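# Latch and run the idle or paused thermal cyclers

## Task

For every thermal cycler whose display reads Idle or Paused at the outset: bring its lid down by hand (never let it drop or slam shut) and latch it, then make that cycler display Running. A paused run must be resumed, not started over, and on these cyclers a run must never be ended with the STOP key or by raising the lid handle while it is running. Any cycler that read Running or Complete at the outset must not have a run started, paused or stopped, nor its status altered in any way, and its lid and plate must be left untouched. The cyclers are loose on the table: each must finish within roughly a finger's width of its starting spot, standing upright and barely rotated. Every plate must remain lying flat in its block. When done, release everything and move the gripper away.

## Robot and tools

ROBOT: one 6-joint arm with a two-finger parallel gripper. Every command row covers that single arm; there are no other arms.

FRAME: the scene frame has its origin on the table surface straight beneath the arm base, +z up, and +y to the left when facing along +x. The base itself may be slightly tilted. Results report end_effector_position (metres) and end_effector_quat_wxyz in this frame; the reported hand position can be off, more so when the arm is stretched far. end_effector_position is the midpoint between the pads when closed; the fingertips stick out about 33 mm past it when closed, about 9 mm when fully open. Fingers point along the gripper's +z and close along its y. Closing pushes the tips roughly 24 mm further from the arm, so keep that clearance over surfaces.

execute_actions: argument actions is a list holding zero or one entry; pictures (true/false) optionally requests camera images. An empty list (LOOK) changes nothing and returns the state plus images. ACT: {"rows": [[9 numbers], ...], "steps": n} with n from 8 to 15 (default 15), each step 1/30 s; row k is used on step k and the final row repeats for any remaining steps; 1 to 15 rows. WAIT: {"steps": n} with no rows, n up to 300, counted from the previous result and including your reply time. A rejected call sends nothing.

ROW layout (one flat list of 9 numbers): J1 waist, J2 shoulder, J3 elbow, J4 forearm roll, J5 wrist pitch, J6 wrist roll, then gripper position, gripper force_limit, gripper speed. The six joint values are absolute target angles in radians (the same values Joint positions shows), not offsets. Nominal ranges: waist -3.491..3.491, shoulder -3.140..3.140, elbow -1.187..4.328, forearm roll -3.316..3.316, wrist pitch -3.140..3.140, wrist roll -3.927..3.927; true ends may differ by up to 0.010. A call is rejected if any target exceeds its end by more than 0.010 and is also beyond the joint's current angle; targets past the real end get clipped, and "joint sent to its limit" may appear (possibly referring to an earlier action). The three gripper values are normalised to [-1, 1]. position: +1 fully open (140 mm), pads touch near -0.8, -1 closes until blocked. force_limit: about 14 N at -1, 60 N at 0, 107 N at +1. speed: about 30, 140, 250 mm/s at -1, 0, +1.

MOTION: joint targets are rate-limited (2.62 rad/s waist and shoulder, 3.14 elbow, 3.93 the wrist joints, 0.5 s ramp, all joints arriving together). Each step the commanded target stays within 0.805 (waist, shoulder), 0.966 (elbow) or 1.21 rad (wrist joints) of the measured angle, and is pulled back if it would move the hand over 70 mm from where it is. Between calls the arm keeps heading for your last row until it has nearly stopped. Each result is captured 8 steps before the action finishes; those 8 steps run while you reply.

RESULT LINES: Joint positions / Joint velocities in row order (rad, rad/s). "joint command not followed": the clearance check altered targets (mounting blocks and posts count as arm). HELD: on that step your row was not fully sent. object_status: 0 moving, 1 blocked while opening, 2 blocked while closing (a grip), 3 reached target or pads met. position_measured is in counts, 3 open to 230 pads touching, nonlinear. Flange force: estimated external force on the gripper, noisy, includes held weight; "no reading" if unavailable. MOTOR HOT warns of overheating; OVER-TEMPERATURE FAULT means brakes engaged.

GRIPPING: send position -1 and confirm object_status 2. Stalled fingers hold until the position number changes by 0.01 or more. To squeeze harder while gripped, raise force_limit and switch position between -1 and -0.98.

FAULTS TO AVOID: joint torque at its limit (142 N m for waist, shoulder, elbow; 35.6 for the three wrist joints, held weight included) or any outside force of 150 N halts the arm for 10 s and drops the rest of the call. Also avoid dropping or slamming lids, hard impacts, shoving or tipping cyclers, and knocking anything off the table, which ends the scene.

CYCLER HINTS: a lid counts as latched only if it is fully closed and its handle sits fully down on its stop. For a closed but unlatched lid, keep hold of the handle, swing it all the way up (the lid may rise too), then bring it down onto its stop. START and the soft key RESUME only work on a latched lid.

zoom_image: camera (cam_head_left, cam_head_right, cam_high, cam_low, cam_wrist) and region [x0, y0, x1, y1] in pixels of that camera's latest image, origin top-left, at most 504 x 504. Image sizes: 896x504 for the four fixed cameras, 616x616 for cam_wrist (fisheye). Calibration lines give K, distortion and T_world_to_cam; fixed cameras may be off by a couple of degrees and millimetres.

finished_scene: argument scene, the number of the scene being ended. Answering without a tool call ends everything.

Each tool is called by a JSON object that holds its "fn" and its "kwargs".

## Session

{"fn": "execute_actions", "kwargs": {"actions": []}}

Scene clock: 0.00 s of 7800.00 s.
end_effector_position=(+0.3063, +0.1246, +0.1320) position_measured=3 object_status=3 end_effector_quat_wxyz=(-0.143, +0.537, +0.830, -0.045)
Joint positions: [ 1.006  0.619 -0.484  0.24  -1.159  2.419]
Joint velocities: [-0.    -0.001 -0.    -0.     0.    -0.   ]
Flange force (N, the push that the arm receives, along the gripper's own x y z axes): no reading

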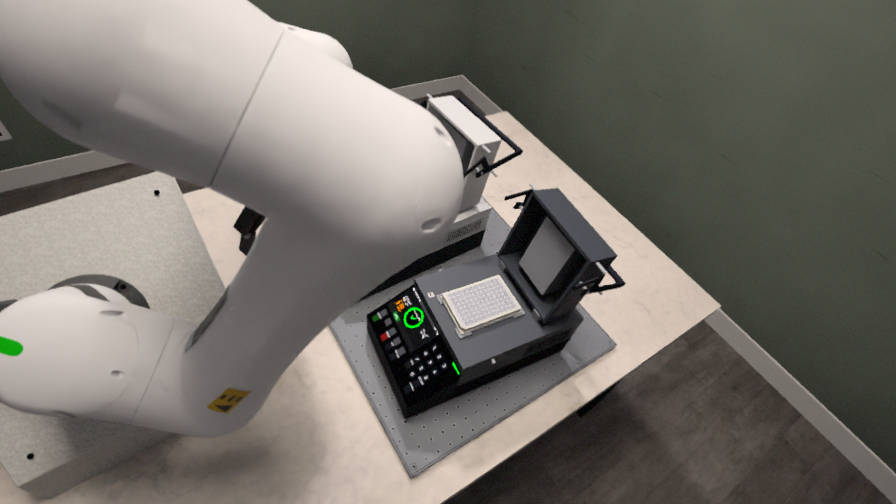

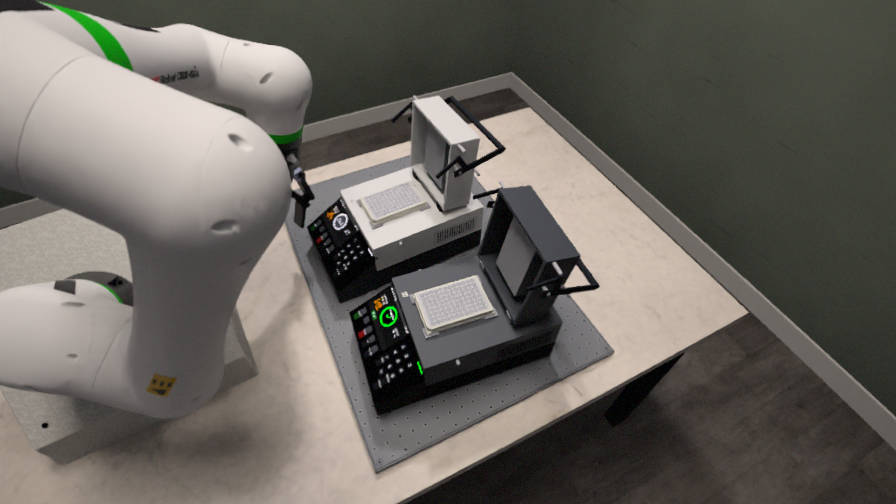

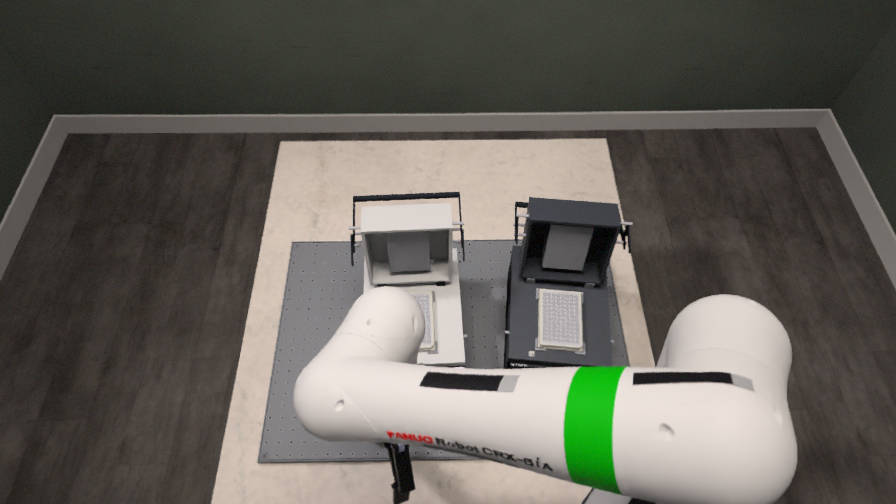

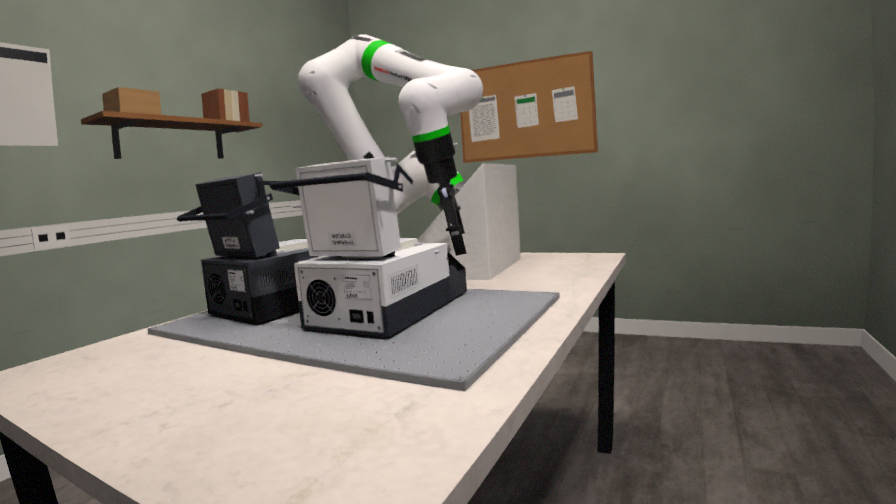

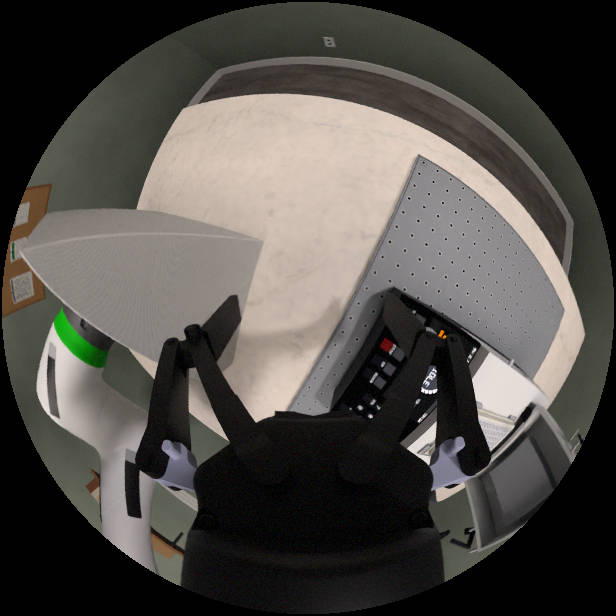

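{"fn": "zoom_image", "kwargs": {"camera": "cam_head_right", "region": [290, 80, 620, 420]}}

{"fn": "zoom_image", "kwargs": {"camera": "cam_low", "region": [160, 130, 540, 350]}}

Region (290, 80, 620, 420) of cam_head_right's 896x504 image, scaled by 1.482, with more detail than that image has; it fills the left 489 columns of this view, and the rest is white.

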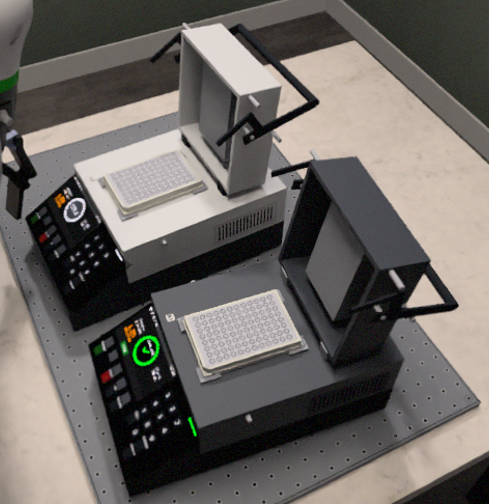

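Region (160, 130, 540, 350) of cam_low's 896x504 image, scaled by 1.326, with more detail than that image has; it fills the top 292 rows of this view, and the rest is white.

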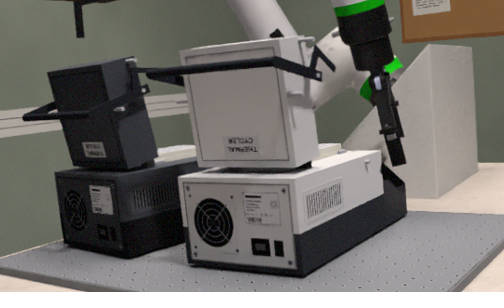

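{"fn": "execute_actions", "kwargs": {"actions": [{"rows":[[1.15,0.45,-0.3,0.35,-1.45,2.3,0,-0.6,1]]}]}}

{"fn": "execute_actions", "kwargs": {"actions": [{"rows":[[1.15,0.5,0.1,0.6,-1.55,2.3,0,-0.6,1]]}]}}

{"fn": "execute_actions", "kwargs": {"actions": [{"steps":25}]}}

Scene clock: 2.40 s of 7800.00 s.
end_effector_position=(+0.3450, +0.1189, +0.1969) position_measured=78 object_status=0 end_effector_quat_wxyz=(-0.099, +0.551, +0.828, -0.025)
Joint positions: [ 1.065  0.549 -0.409  0.285 -1.279  2.37 ]
Joint velocities: [ 0.354 -0.414  0.451  0.268 -0.714 -0.291]
Flange force (N, the push that the arm receives, along the gripper's own x y z axes): [-1.6 -0.1 5.4]
Steps of this call (steps 1 to 65: nothing new was sent; steps 66 to 72: the first 7 steps of this action). Readings (joint positions | what the end effector reports):
66: [1.006 0.619 -0.484 0.240 -1.159 2.419] | position_measured=3 object_status=0
67: [1.008 0.616 -0.481 0.241 -1.164 2.417] | position_measured=10 object_status=0
69: [1.026 0.595 -0.458 0.256 -1.200 2.402] | position_measured=37 object_status=0
72: the state above

Scene clock: 2.90 s of 7800.00 s.
end_effector_position=(+0.4350, +0.1031, +0.3452) position_measured=129 object_status=3 end_effector_quat_wxyz=(-0.013, +0.590, +0.806, +0.044)
Joint positions: [ 1.149  0.464 -0.191  0.418 -1.478  2.301]
Joint velocities: [-0.001  0.087  0.692  0.426 -0.173 -0.002]
Flange force (N, the push that the arm receives, along the gripper's own x y z axes): [-3.6 1.4 3.7]
Steps of this call (steps 1 to 8: the last 8 steps of your previous action; steps 9 to 15: the first 7 steps of this action). Readings (joint positions | what the end effector reports):
9: [1.149 0.451 -0.301 0.349 -1.448 2.301] | position_measured=129 object_status=0
10: [1.149 0.452 -0.296 0.352 -1.451 2.301] | position_measured=129 object_status=3
12: [1.149 0.456 -0.265 0.372 -1.460 2.301] | position_measured=129 object_status=3
15: the state above

Scene clock: 3.73 s of 7800.00 s.
end_effector_position=(+0.5495, +0.0851, +0.4825) position_measured=129 object_status=3 end_effector_quat_wxyz=(+0.060, +0.633, +0.760, +0.136)
Joint positions: [ 1.15  0.5   0.1   0.6  -1.55  2.3 ]
Joint velocities: [-0.    -0.     0.    -0.     0.    -0.001]
Flange force (N, the push that the arm receives, along the gripper's own x y z axes): [-3.1 -5.3 8.2]
Kept back: nothing.
Steps of this call (steps 1 to 8: the last 8 steps of your previous action; steps 9 to 25: the robot went on to your last target). Readings (joint positions | what the end effector reports):
1: [1.149 0.467 -0.168 0.433 -1.483 2.301] | position_measured=129 object_status=3
2: [1.149 0.470 -0.144 0.447 -1.489 2.301] | position_measured=129 object_status=3
4: [1.149 0.476 -0.097 0.477 -1.501 2.301] | position_measured=129 object_status=3
8: [1.150 0.487 -0.003 0.536 -1.524 2.300] | position_measured=129 object_status=3
25: the state above

{"fn": "execute_actions", "kwargs": {"actions": [{"rows":[[0.909,0.823,0.424,0.827,-1.46,2.3,0,-0.6,1]]}]}}

{"fn": "execute_actions", "kwargs": {"actions": [{"steps":25}], "pictures": true}}

Scene clock: 4.27 s of 7800.00 s.
end_effector_position=(+0.6082, +0.0843, +0.4718) position_measured=129 object_status=3 end_effector_quat_wxyz=(+0.078, +0.654, +0.740, +0.134)
Joint positions: [ 1.078  0.596  0.196  0.667 -1.524  2.3  ]
Joint velocities: [-0.509  0.683  0.683  0.474  0.186  0.002]
Flange force (N, the push that the arm receives, along the gripper's own x y z axes): [2.2 3.8 14.4]
Steps of this call (steps 1 to 9: the robot went on to your last target; steps 10 to 16: the first 7 steps of this action). Readings (joint positions | what the end effector reports):
10: [1.150 0.500 0.100 0.600 -1.550 2.300] | position_measured=129 object_status=3
11: [1.148 0.503 0.104 0.603 -1.550 2.300] | position_measured=129 object_status=3
13: [1.130 0.527 0.127 0.619 -1.543 2.300] | position_measured=129 object_status=3
16: the state above

Scene clock: 5.10 s of 7800.00 s.
end_effector_position=(+0.7414, +0.0666, +0.4208) position_measured=129 object_status=3 end_effector_quat_wxyz=(+0.123, +0.697, +0.696, +0.124)
Joint positions: [ 0.909  0.823  0.424  0.827 -1.46   2.3  ]
Joint velocities: [ 0.    -0.001 -0.    -0.    -0.001  0.   ]
Flange force (N, the push that the arm receives, along the gripper's own x y z axes): [-0.4 -1.7 3.0]
Kept back: nothing.
Steps of this call (steps 1 to 8: the last 8 steps of your previous action; steps 9 to 25: the robot went on to your last target). Readings (joint positions | what the end effector reports):
1: [1.062 0.619 0.219 0.683 -1.517 2.300] | position_measured=129 object_status=3
2: [1.045 0.641 0.241 0.699 -1.511 2.300] | position_measured=129 object_status=3
4: [1.012 0.685 0.286 0.730 -1.499 2.300] | position_measured=129 object_status=3
8: [0.947 0.772 0.373 0.791 -1.474 2.300] | position_measured=129 object_status=3
25: the state above
camera_calibration (this result's frames):
cam_wrist: T_world_to_cam=[[0.938891, -0.0286328, 0.343021, -0.836825], [-0.173058, -0.900695, 0.398497, 0.0242446], [0.297547, -0.433508, -0.85061, 0.342965], [0, 0, 0, 1]] pos_world=[0.687835, 0.146554, 0.569116]

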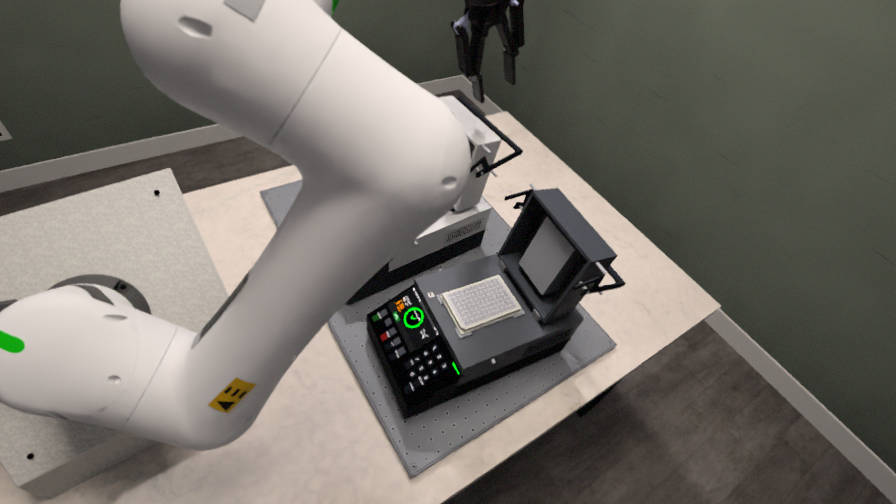

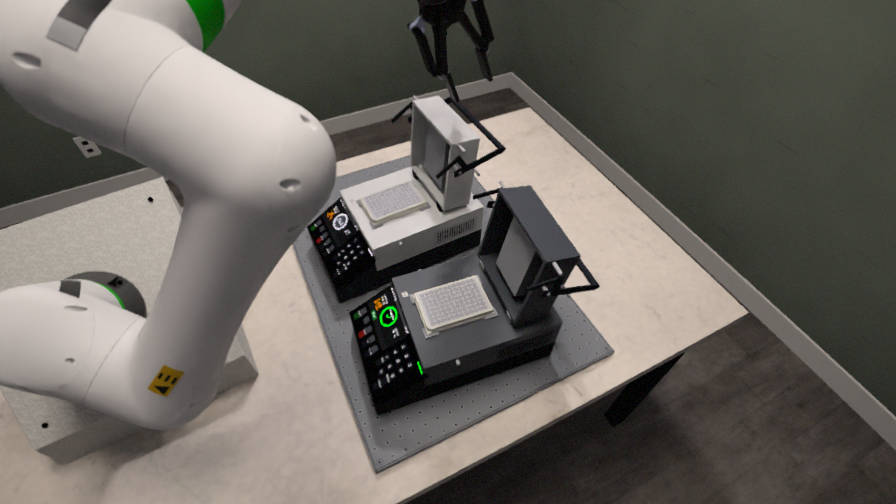

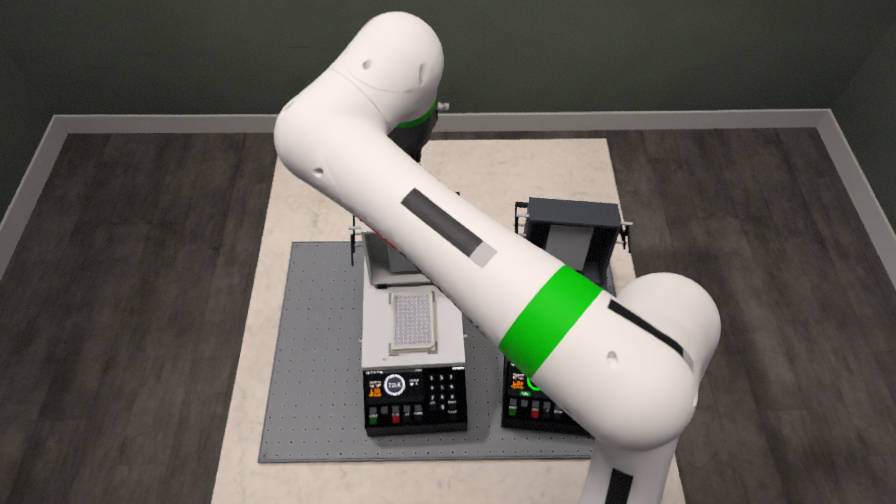

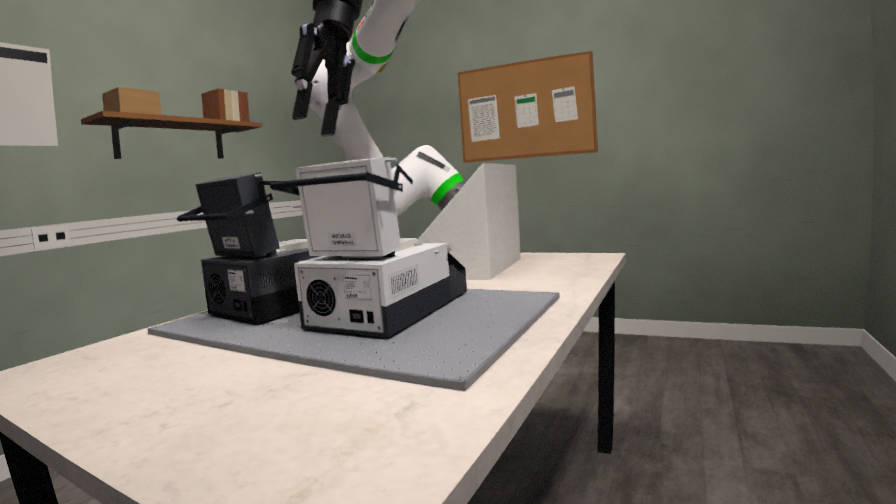

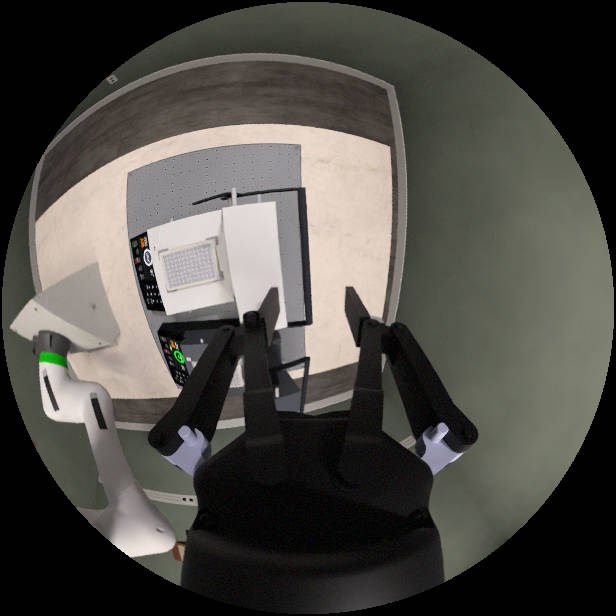

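{"fn": "execute_actions", "kwargs": {"actions": [{"rows":[[0.81,0.857,0.332,0.88,-1.311,2.264,-0.35,-0.6,1]]}]}}

{"fn": "execute_actions", "kwargs": {"actions": [{"steps":15}], "pictures": true}}

{"fn": "zoom_image", "kwargs": {"camera": "cam_head_right", "region": [330, 60, 550, 280]}}

Scene clock: 6.13 s of 7800.00 s.
end_effector_position=(+0.7680, +0.0665, +0.3536) position_measured=173 object_status=0 end_effector_quat_wxyz=(+0.124, +0.697, +0.696, +0.123)
Joint positions: [ 0.83   0.85   0.351  0.869 -1.343  2.272]
Joint velocities: [-0.379  0.128 -0.353  0.208  0.566 -0.137]
Flange force (N, the push that the arm receives, along the gripper's own x y z axes): [-0.7 -5.7 24.8]
Steps of this call (steps 1 to 15: the robot went on to your last target; steps 16 to 24: nothing new was sent; steps 25 to 31: the first 7 steps of this action). Readings (joint positions | what the end effector reports):
25: [0.909 0.823 0.424 0.827 -1.460 2.300] | position_measured=129 object_status=0
26: [0.906 0.824 0.421 0.829 -1.454 2.299] | position_measured=136 object_status=0
28: [0.882 0.832 0.399 0.842 -1.419 2.290] | position_measured=163 object_status=0
31: the state above

Scene clock: 6.63 s of 7800.00 s.
end_effector_position=(+0.7738, +0.0665, +0.3358) position_measured=173 object_status=3 end_effector_quat_wxyz=(+0.124, +0.696, +0.696, +0.123)
Joint positions: [ 0.81   0.857  0.332  0.88  -1.311  2.264]
Joint velocities: [-0.     0.    -0.    -0.001 -0.001  0.001]
Flange force (N, the push that the arm receives, along the gripper's own x y z axes): [-4.1 -11.2 4.7]
Kept back: nothing.
Steps of this call (steps 1 to 8: the last 8 steps of your previous action; steps 9 to 15: the robot went on to your last target). Readings (joint positions | what the end effector reports):
1: [0.820 0.854 0.341 0.874 -1.327 2.268] | position_measured=173 object_status=0
2: [0.813 0.856 0.335 0.878 -1.317 2.265] | position_measured=173 object_status=0
4: [0.811 0.857 0.333 0.880 -1.312 2.264] | position_measured=173 object_status=0
8: [0.810 0.857 0.332 0.880 -1.311 2.264] | position_measured=173 object_status=3
15: the state above
camera_calibration (this result's frames):
cam_wrist: T_world_to_cam=[[0.938563, -0.0271212, 0.344041, -0.838324], [-0.172698, -0.900017, 0.40018, 0.0627119], [0.298789, -0.43501, -0.849407, 0.259682], [0, 0, 0, 1]] pos_world=[0.72006, 0.14667, 0.483897]

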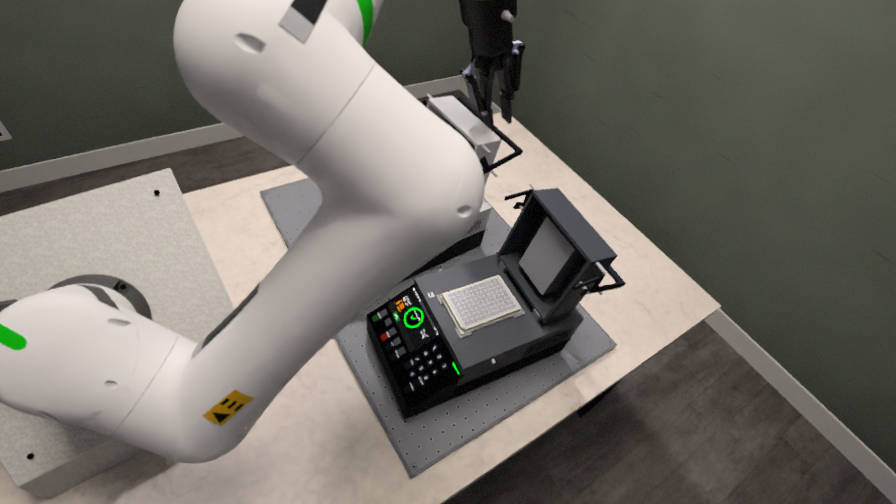

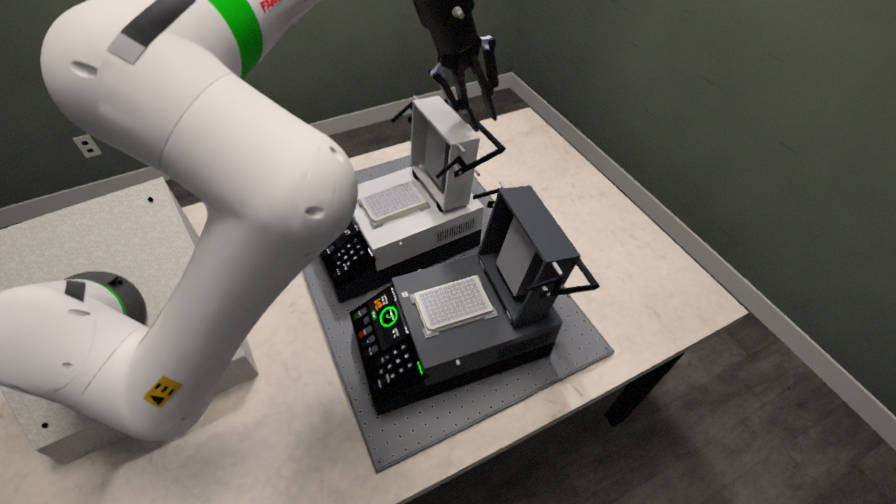

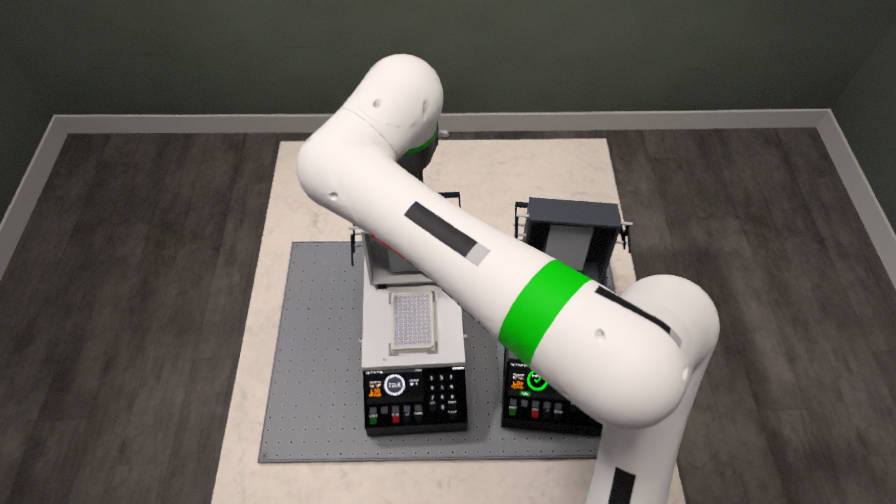

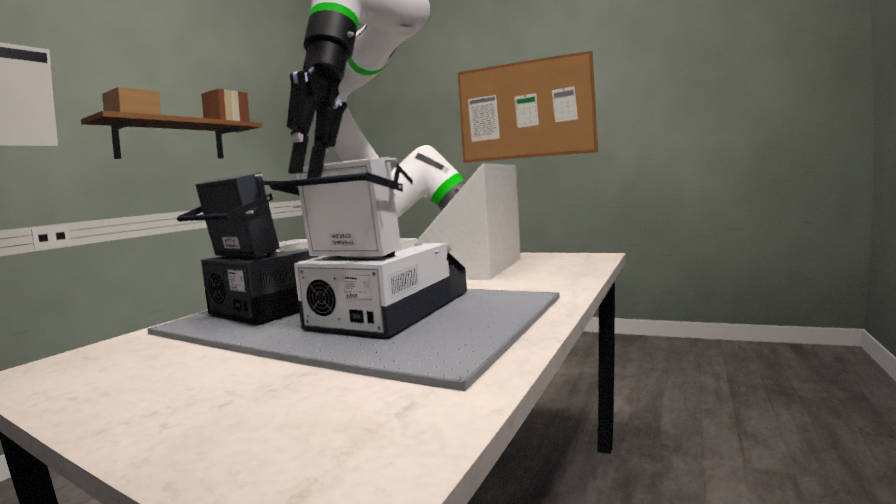

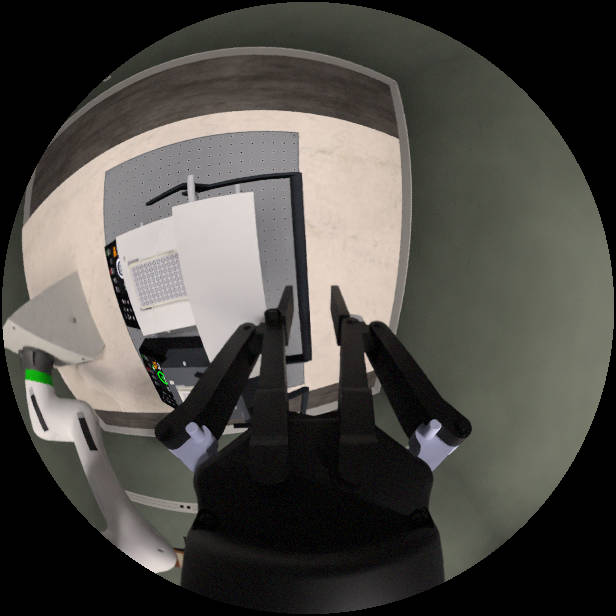

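Region (330, 60, 550, 280) of cam_head_right's 896x504 image, scaled by 2.291, with more detail than that image has.

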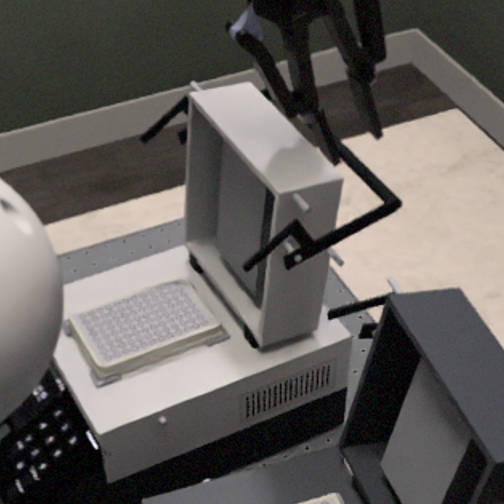

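{"fn": "execute_actions", "kwargs": {"actions": [{"rows":[[0.79,0.838,0.248,0.896,-1.254,2.227,-0.35,-0.6,0]],"steps":12}]}}

{"fn": "execute_actions", "kwargs": {"actions": [{"rows":[[0.79,0.838,0.248,0.896,-1.254,2.227,-1,-0.6,-0.5]]}]}}

{"fn": "execute_actions", "kwargs": {"actions": [{"rows":[[0.778,0.835,0.22,0.903,-1.231,2.217,-1,-0.6,-0.5]]}]}}

{"fn": "execute_actions", "kwargs": {"actions": [{"steps":10}], "pictures": true}}

{"fn": "zoom_image", "kwargs": {"camera": "cam_head_right", "region": [330, 60, 550, 280]}}

Scene clock: 8.17 s of 7800.00 s.
end_effector_position=(+0.7716, +0.0675, +0.3247) position_measured=173 object_status=3 end_effector_quat_wxyz=(+0.123, +0.696, +0.697, +0.124)
Joint positions: [ 0.802  0.85   0.299  0.886 -1.289  2.25 ]
Joint velocities: [-0.143 -0.142 -0.601  0.113  0.405 -0.263]
Flange force (N, the push that the arm receives, along the gripper's own x y z axes): [2.9 5.0 -6.5]
Steps of this call (steps 1 to 15: the robot went on to your last target; steps 16 to 42: nothing new was sent; steps 43 to 46: the first 4 steps of this action). Readings (joint positions | what the end effector reports):
43: [0.810 0.857 0.332 0.880 -1.311 2.264] | position_measured=173 object_status=3
44: [0.809 0.856 0.328 0.881 -1.308 2.262] | position_measured=173 object_status=3
46: the state above

Scene clock: 18.30 s of 7800.00 s.
end_effector_position=(+0.7708, +0.0674, +0.3168) position_measured=173 object_status=3 end_effector_quat_wxyz=(+0.126, +0.694, +0.697, +0.129)
Joint positions: [ 0.795  0.836  0.258  0.902 -1.257  2.23 ]
Joint velocities: [-0.    -0.     0.    -0.    -0.002  0.003]
Flange force (N, the push that the arm receives, along the gripper's own x y z axes): [3.2 6.1 -21.4]
FORCE FAULT: contact force on the arm reached its limit, and the arm stopped for 10 seconds. The contact can be on any part of the arm, not only on its tool. The arm's remaining commands of this call were not run. The arm holds still and accepts commands again. Move the arm away from the contact; if what it grips holds it there, let go first. Pushing or pulling that hard again can fault the arm again.
Kept back: nothing.
The stop began at step 4 of this call (marked STOPPED below). From that step on the arm followed nothing that you had sent. 20 steps, steps kept back included, did not run and will not run. Nothing is kept back now, and the robot has no last target.
Steps of this call (steps 1 to 3: the first 3 steps of the 8 kept back from your previous action; steps 4 to 304: the stop). Readings (joint positions | what the end effector reports):
1: [0.797 0.846 0.279 0.890 -1.275 2.241] | position_measured=173 object_status=3
2: [0.794 0.841 0.264 0.895 -1.264 2.234] | position_measured=173 object_status=3
4: [0.794 0.836 0.257 0.901 -1.257 2.230] | position_measured=173 object_status=3 STOPPED
8: [0.795 0.836 0.258 0.902 -1.257 2.230] | position_measured=173 object_status=3
304: the state above

Scene clock: 18.33 s of 7800.00 s.
end_effector_position=(+0.7708, +0.0675, +0.3169) position_measured=173 object_status=3 end_effector_quat_wxyz=(+0.126, +0.694, +0.697, +0.129)
Joint positions: [ 0.795  0.836  0.258  0.902 -1.257  2.23 ]
Joint velocities: [ 0.002 -0.     0.    -0.    -0.     0.001]
Flange force (N, the push that the arm receives, along the gripper's own x y z axes): [0.7 7.7 -19.4]
Kept back: nothing.
A stop began in an earlier call of the same reply, so what this call sent did not run. Send another action.
Steps of this call (step 1: nothing new was sent). Readings (joint positions | what the end effector reports):
1: the state above

Scene clock: 18.37 s of 7800.00 s.
end_effector_position=(+0.7708, +0.0675, +0.3169) position_measured=173 object_status=3 end_effector_quat_wxyz=(+0.126, +0.694, +0.697, +0.129)
Joint positions: [ 0.795  0.836  0.258  0.902 -1.257  2.23 ]
Joint velocities: [ 0.001 -0.     0.     0.    -0.001  0.   ]
Flange force (N, the push that the arm receives, along the gripper's own x y z axes): [-2.7 0.5 -19.9]
Kept back: nothing.
A stop began in an earlier call of the same reply, so what this call sent did not run. Send another action.
Steps of this call (step 1: nothing new was sent). Readings (joint positions | what the end effector reports):
1: the state above
camera_calibration (this result's frames):
cam_wrist: T_world_to_cam=[[0.935101, -0.0250345, 0.353495, -0.829381], [-0.173251, -0.902464, 0.39439, 0.0730804], [0.309143, -0.430038, -0.848232, 0.236232], [0, 0, 0, 1]] pos_world=[0.715187, 0.146778, 0.46474]

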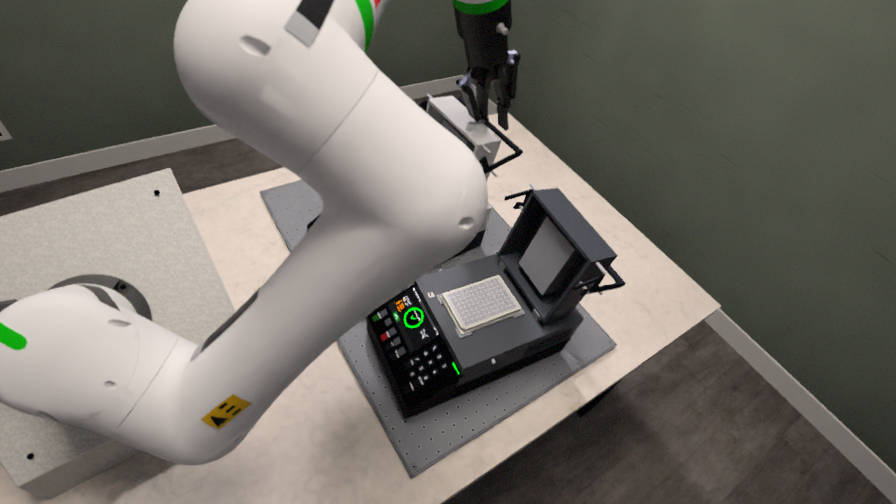

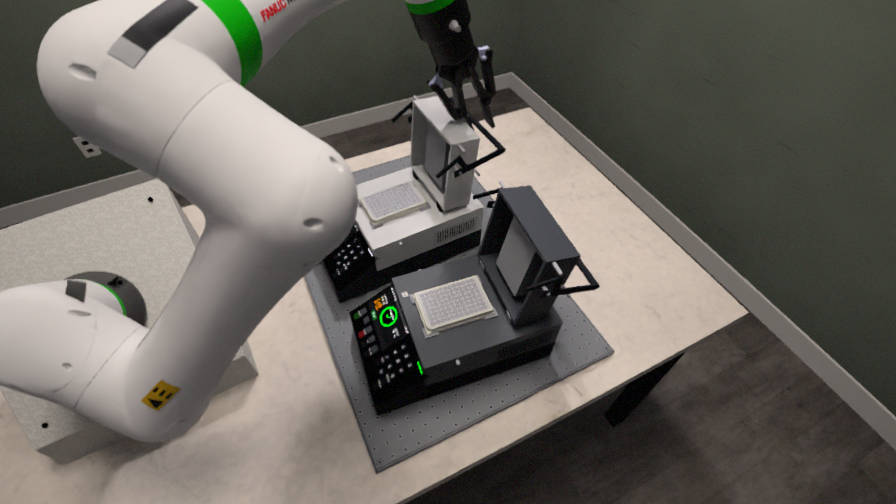

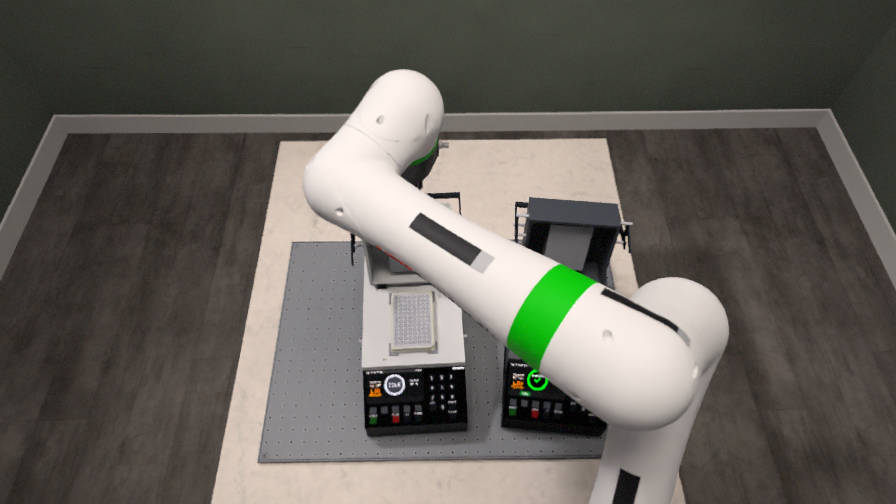

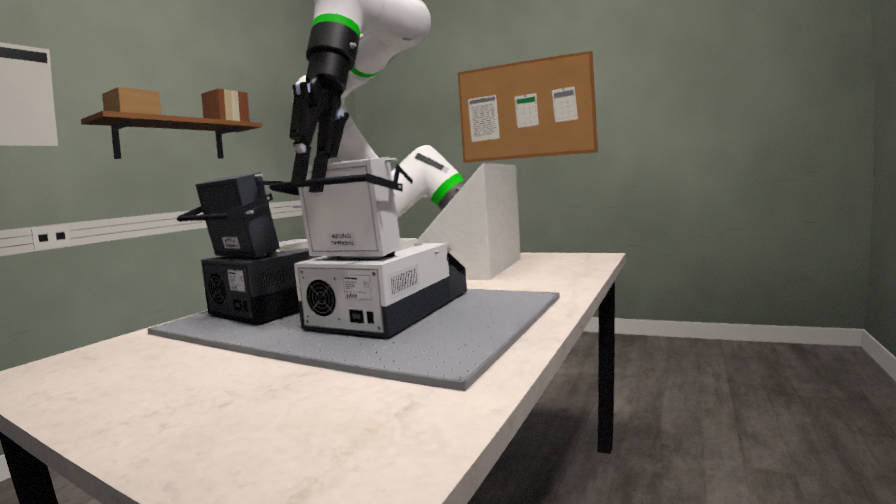

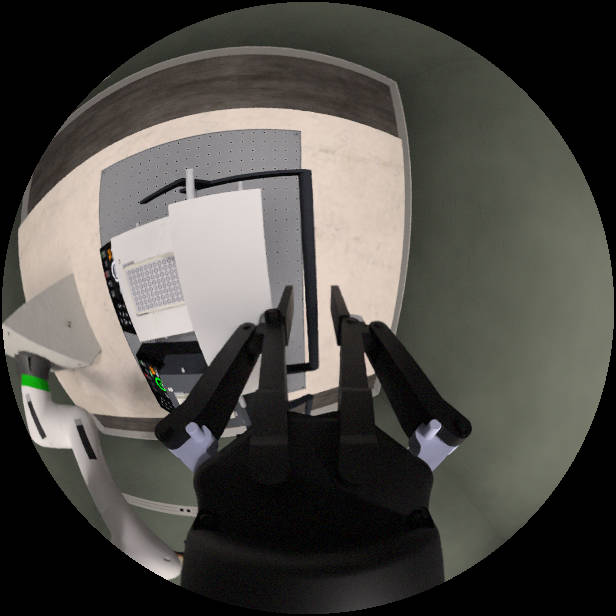

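Region (330, 60, 550, 280) of cam_head_right's 896x504 image, scaled by 2.291, with more detail than that image has.

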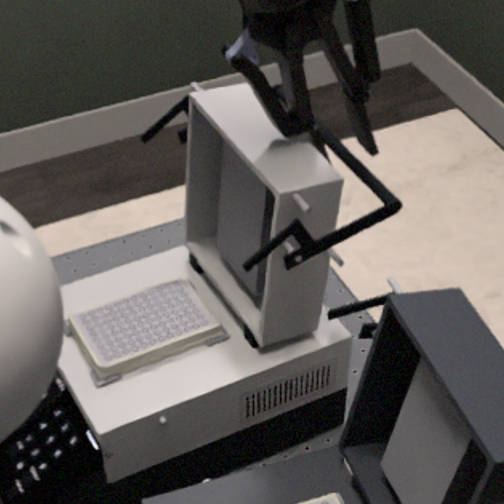

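{"fn": "execute_actions", "kwargs": {"actions": [{"rows":[[0.797,0.837,0.263,0.901,-1.261,2.232,-0.35,-0.4,-0.5],[0.797,0.837,0.263,0.901,-1.261,2.232,-0.35,-0.4,-0.5],[0.797,0.837,0.263,0.901,-1.261,2.232,-0.35,-0.4,-0.5],[0.797,0.837,0.263,0.901,-1.261,2.232,-0.6,-0.4,-0.5]]}]}}

{"fn": "execute_actions", "kwargs": {"actions": [{"rows":[[0.79,0.839,0.257,0.904,-1.252,2.23,-0.6,-0.4,-0.5]]}]}}

{"fn": "execute_actions", "kwargs": {"actions": [{"rows":[[0.79,0.839,0.257,0.904,-1.252,2.23,-1,-0.4,-0.5]]}]}}

{"fn": "execute_actions", "kwargs": {"actions": [{"steps":10}], "pictures": true}}

{"fn": "zoom_image", "kwargs": {"camera": "cam_low", "region": [250, 100, 450, 280]}}

Scene clock: 19.03 s of 7800.00 s.
end_effector_position=(+0.7711, +0.0674, +0.3187) position_measured=185 object_status=0 end_effector_quat_wxyz=(+0.126, +0.694, +0.697, +0.129)
Joint positions: [ 0.797  0.837  0.263  0.901 -1.261  2.232]
Joint velocities: [ 0.003  0.002  0.003 -0.002 -0.003  0.001]
Flange force (N, the push that the arm receives, along the gripper's own x y z axes): [-5.1 -12.8 4.4]
Steps of this call (steps 1 to 13: nothing new was sent; steps 14 to 20: the first 7 steps of this action). Readings (joint positions | what the end effector reports):
14: [0.795 0.836 0.258 0.902 -1.257 2.230] | position_measured=173 object_status=3
15: [0.795 0.836 0.260 0.902 -1.258 2.230] | position_measured=173 object_status=3
17: [0.796 0.837 0.262 0.901 -1.260 2.231] | position_measured=173 object_status=0
20: the state above

Scene clock: 19.53 s of 7800.00 s.
end_effector_position=(+0.7722, +0.0671, +0.3130) position_measured=205 object_status=3 end_effector_quat_wxyz=(+0.125, +0.694, +0.697, +0.128)
Joint positions: [ 0.79   0.839  0.257  0.904 -1.252  2.23 ]
Joint velocities: [-0.004  0.002 -0.004  0.003  0.004 -0.001]
Flange force (N, the push that the arm receives, along the gripper's own x y z axes): [-0.5 -4.3 2.6]
Steps of this call (steps 1 to 8: the last 8 steps of your previous action; steps 9 to 15: the first 7 steps of this action). Readings (joint positions | what the end effector reports):
9: [0.797 0.837 0.263 0.901 -1.261 2.232] | position_measured=205 object_status=0
10: [0.795 0.838 0.262 0.901 -1.259 2.232] | position_measured=205 object_status=3
12: [0.791 0.839 0.258 0.903 -1.254 2.231] | position_measured=205 object_status=3
15: the state above

Scene clock: 20.03 s of 7800.00 s.
end_effector_position=(+0.7722, +0.0671, +0.3127) position_measured=215 object_status=0 end_effector_quat_wxyz=(+0.125, +0.694, +0.697, +0.128)
Joint positions: [ 0.79   0.839  0.257  0.904 -1.252  2.23 ]
Joint velocities: [ 0.     0.    -0.     0.     0.001  0.001]
Flange force (N, the push that the arm receives, along the gripper's own x y z axes): [-2.0 -8.9 3.0]
Steps of this call (steps 1 to 8: the last 8 steps of your previous action; steps 9 to 15: the first 7 steps of this action). Readings (joint positions | what the end effector reports):
9: [0.790 0.839 0.257 0.904 -1.252 2.230] | position_measured=205 object_status=0
10: [0.790 0.839 0.257 0.904 -1.252 2.230] | position_measured=207 object_status=0
12: [0.790 0.839 0.257 0.904 -1.252 2.230] | position_measured=215 object_status=0
15: the state above

Scene clock: 20.37 s of 7800.00 s.
end_effector_position=(+0.7722, +0.0671, +0.3127) position_measured=215 object_status=2 end_effector_quat_wxyz=(+0.125, +0.694, +0.697, +0.128)
Joint positions: [ 0.79   0.839  0.257  0.904 -1.252  2.23 ]
Joint velocities: [-0.    -0.    -0.     0.     0.     0.002]
Flange force (N, the push that the arm receives, along the gripper's own x y z axes): [-5.1 -11.1 3.2]
Kept back: nothing.
Steps of this call (steps 1 to 8: the last 8 steps of your previous action; steps 9 to 10: the robot went on to your last target). Readings (joint positions | what the end effector reports):
1: [0.790 0.839 0.257 0.904 -1.252 2.230] | position_measured=215 object_status=0
2: [0.790 0.839 0.257 0.904 -1.252 2.230] | position_measured=215 object_status=0
4: [0.790 0.839 0.257 0.904 -1.252 2.230] | position_measured=215 object_status=0
8: [0.790 0.839 0.257 0.904 -1.252 2.230] | position_measured=215 object_status=2
10: the state above
camera_calibration (this result's frames):
cam_wrist: T_world_to_cam=[[0.935627, -0.0249382, 0.352107, -0.829248], [-0.172546, -0.902519, 0.394571, 0.0740325], [0.307943, -0.429926, -0.848725, 0.233167], [0, 0, 0, 1]] pos_world=[0.716838, 0.146381, 0.460668]

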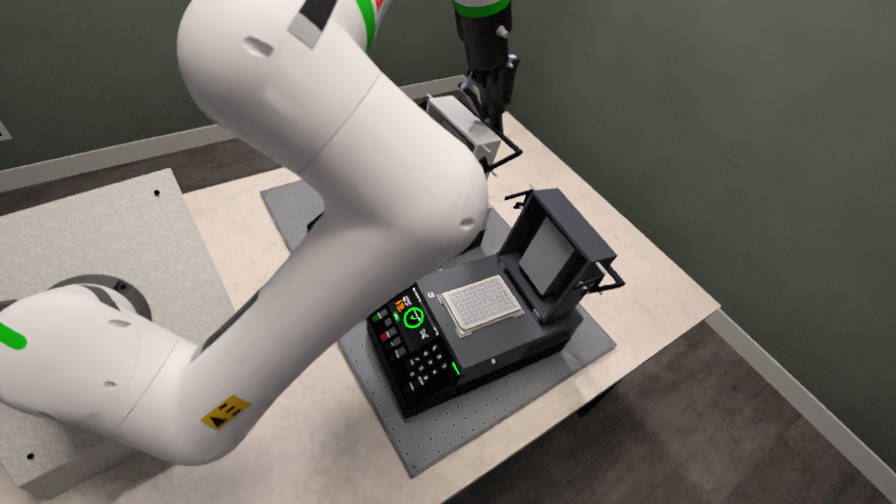

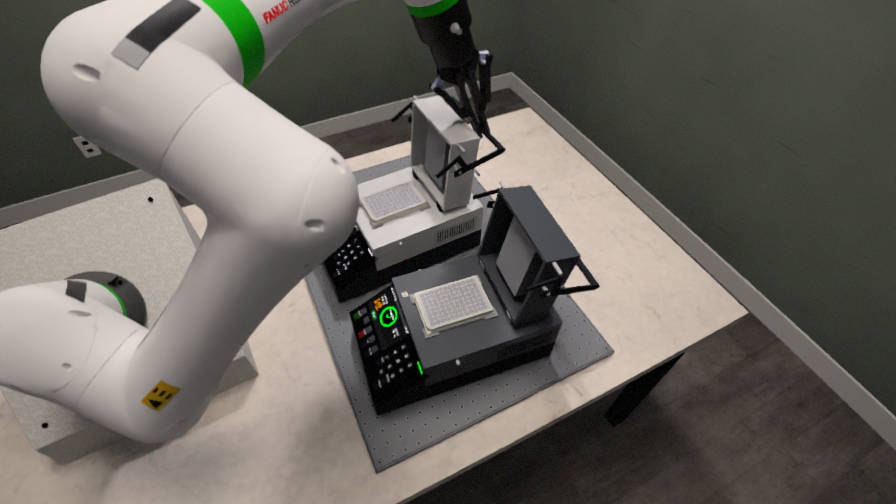

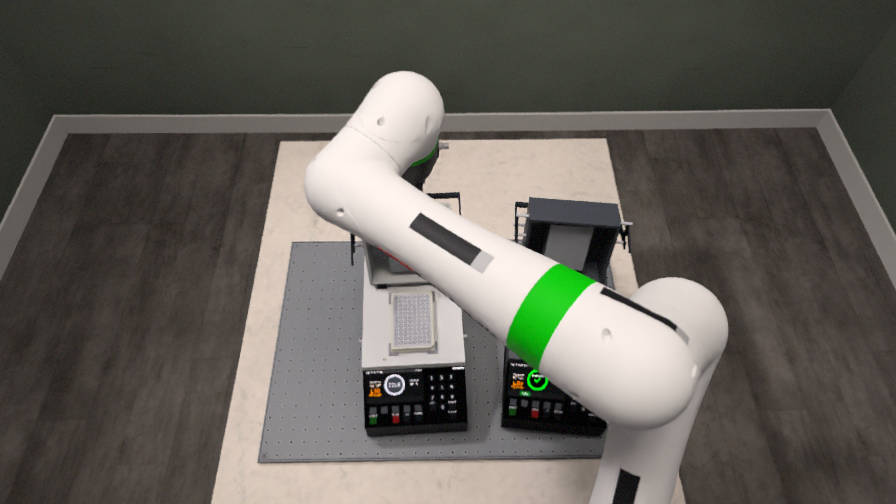

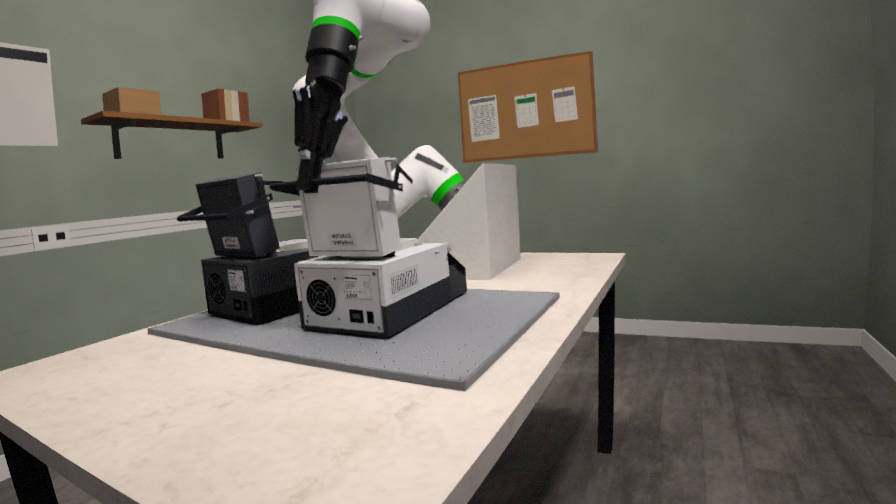

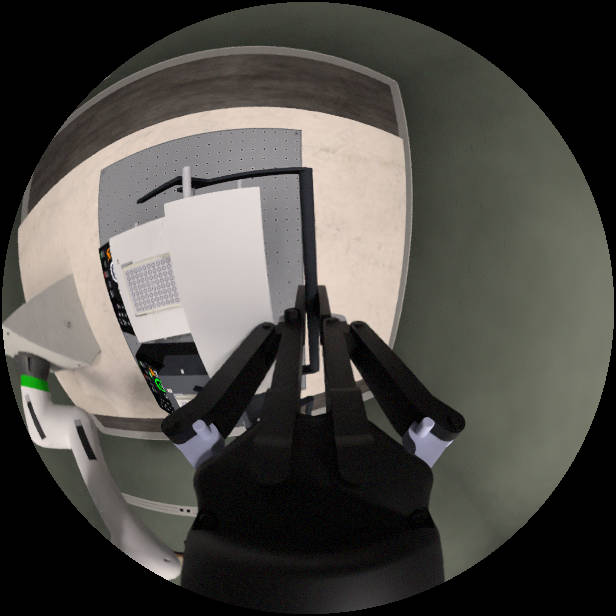

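Region (250, 100, 450, 280) of cam_low's 896x504 image, scaled by 2.520, with more detail than that image has; it fills the top 454 rows of this view, and the rest is white.

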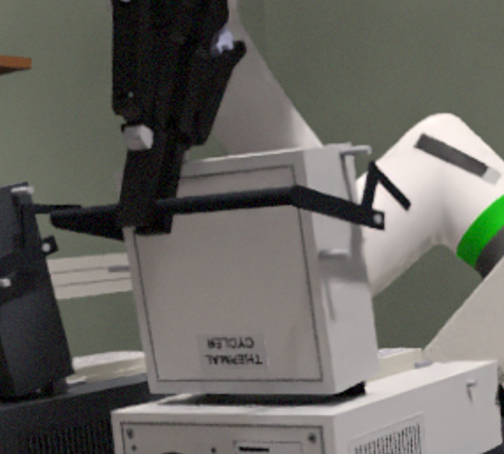

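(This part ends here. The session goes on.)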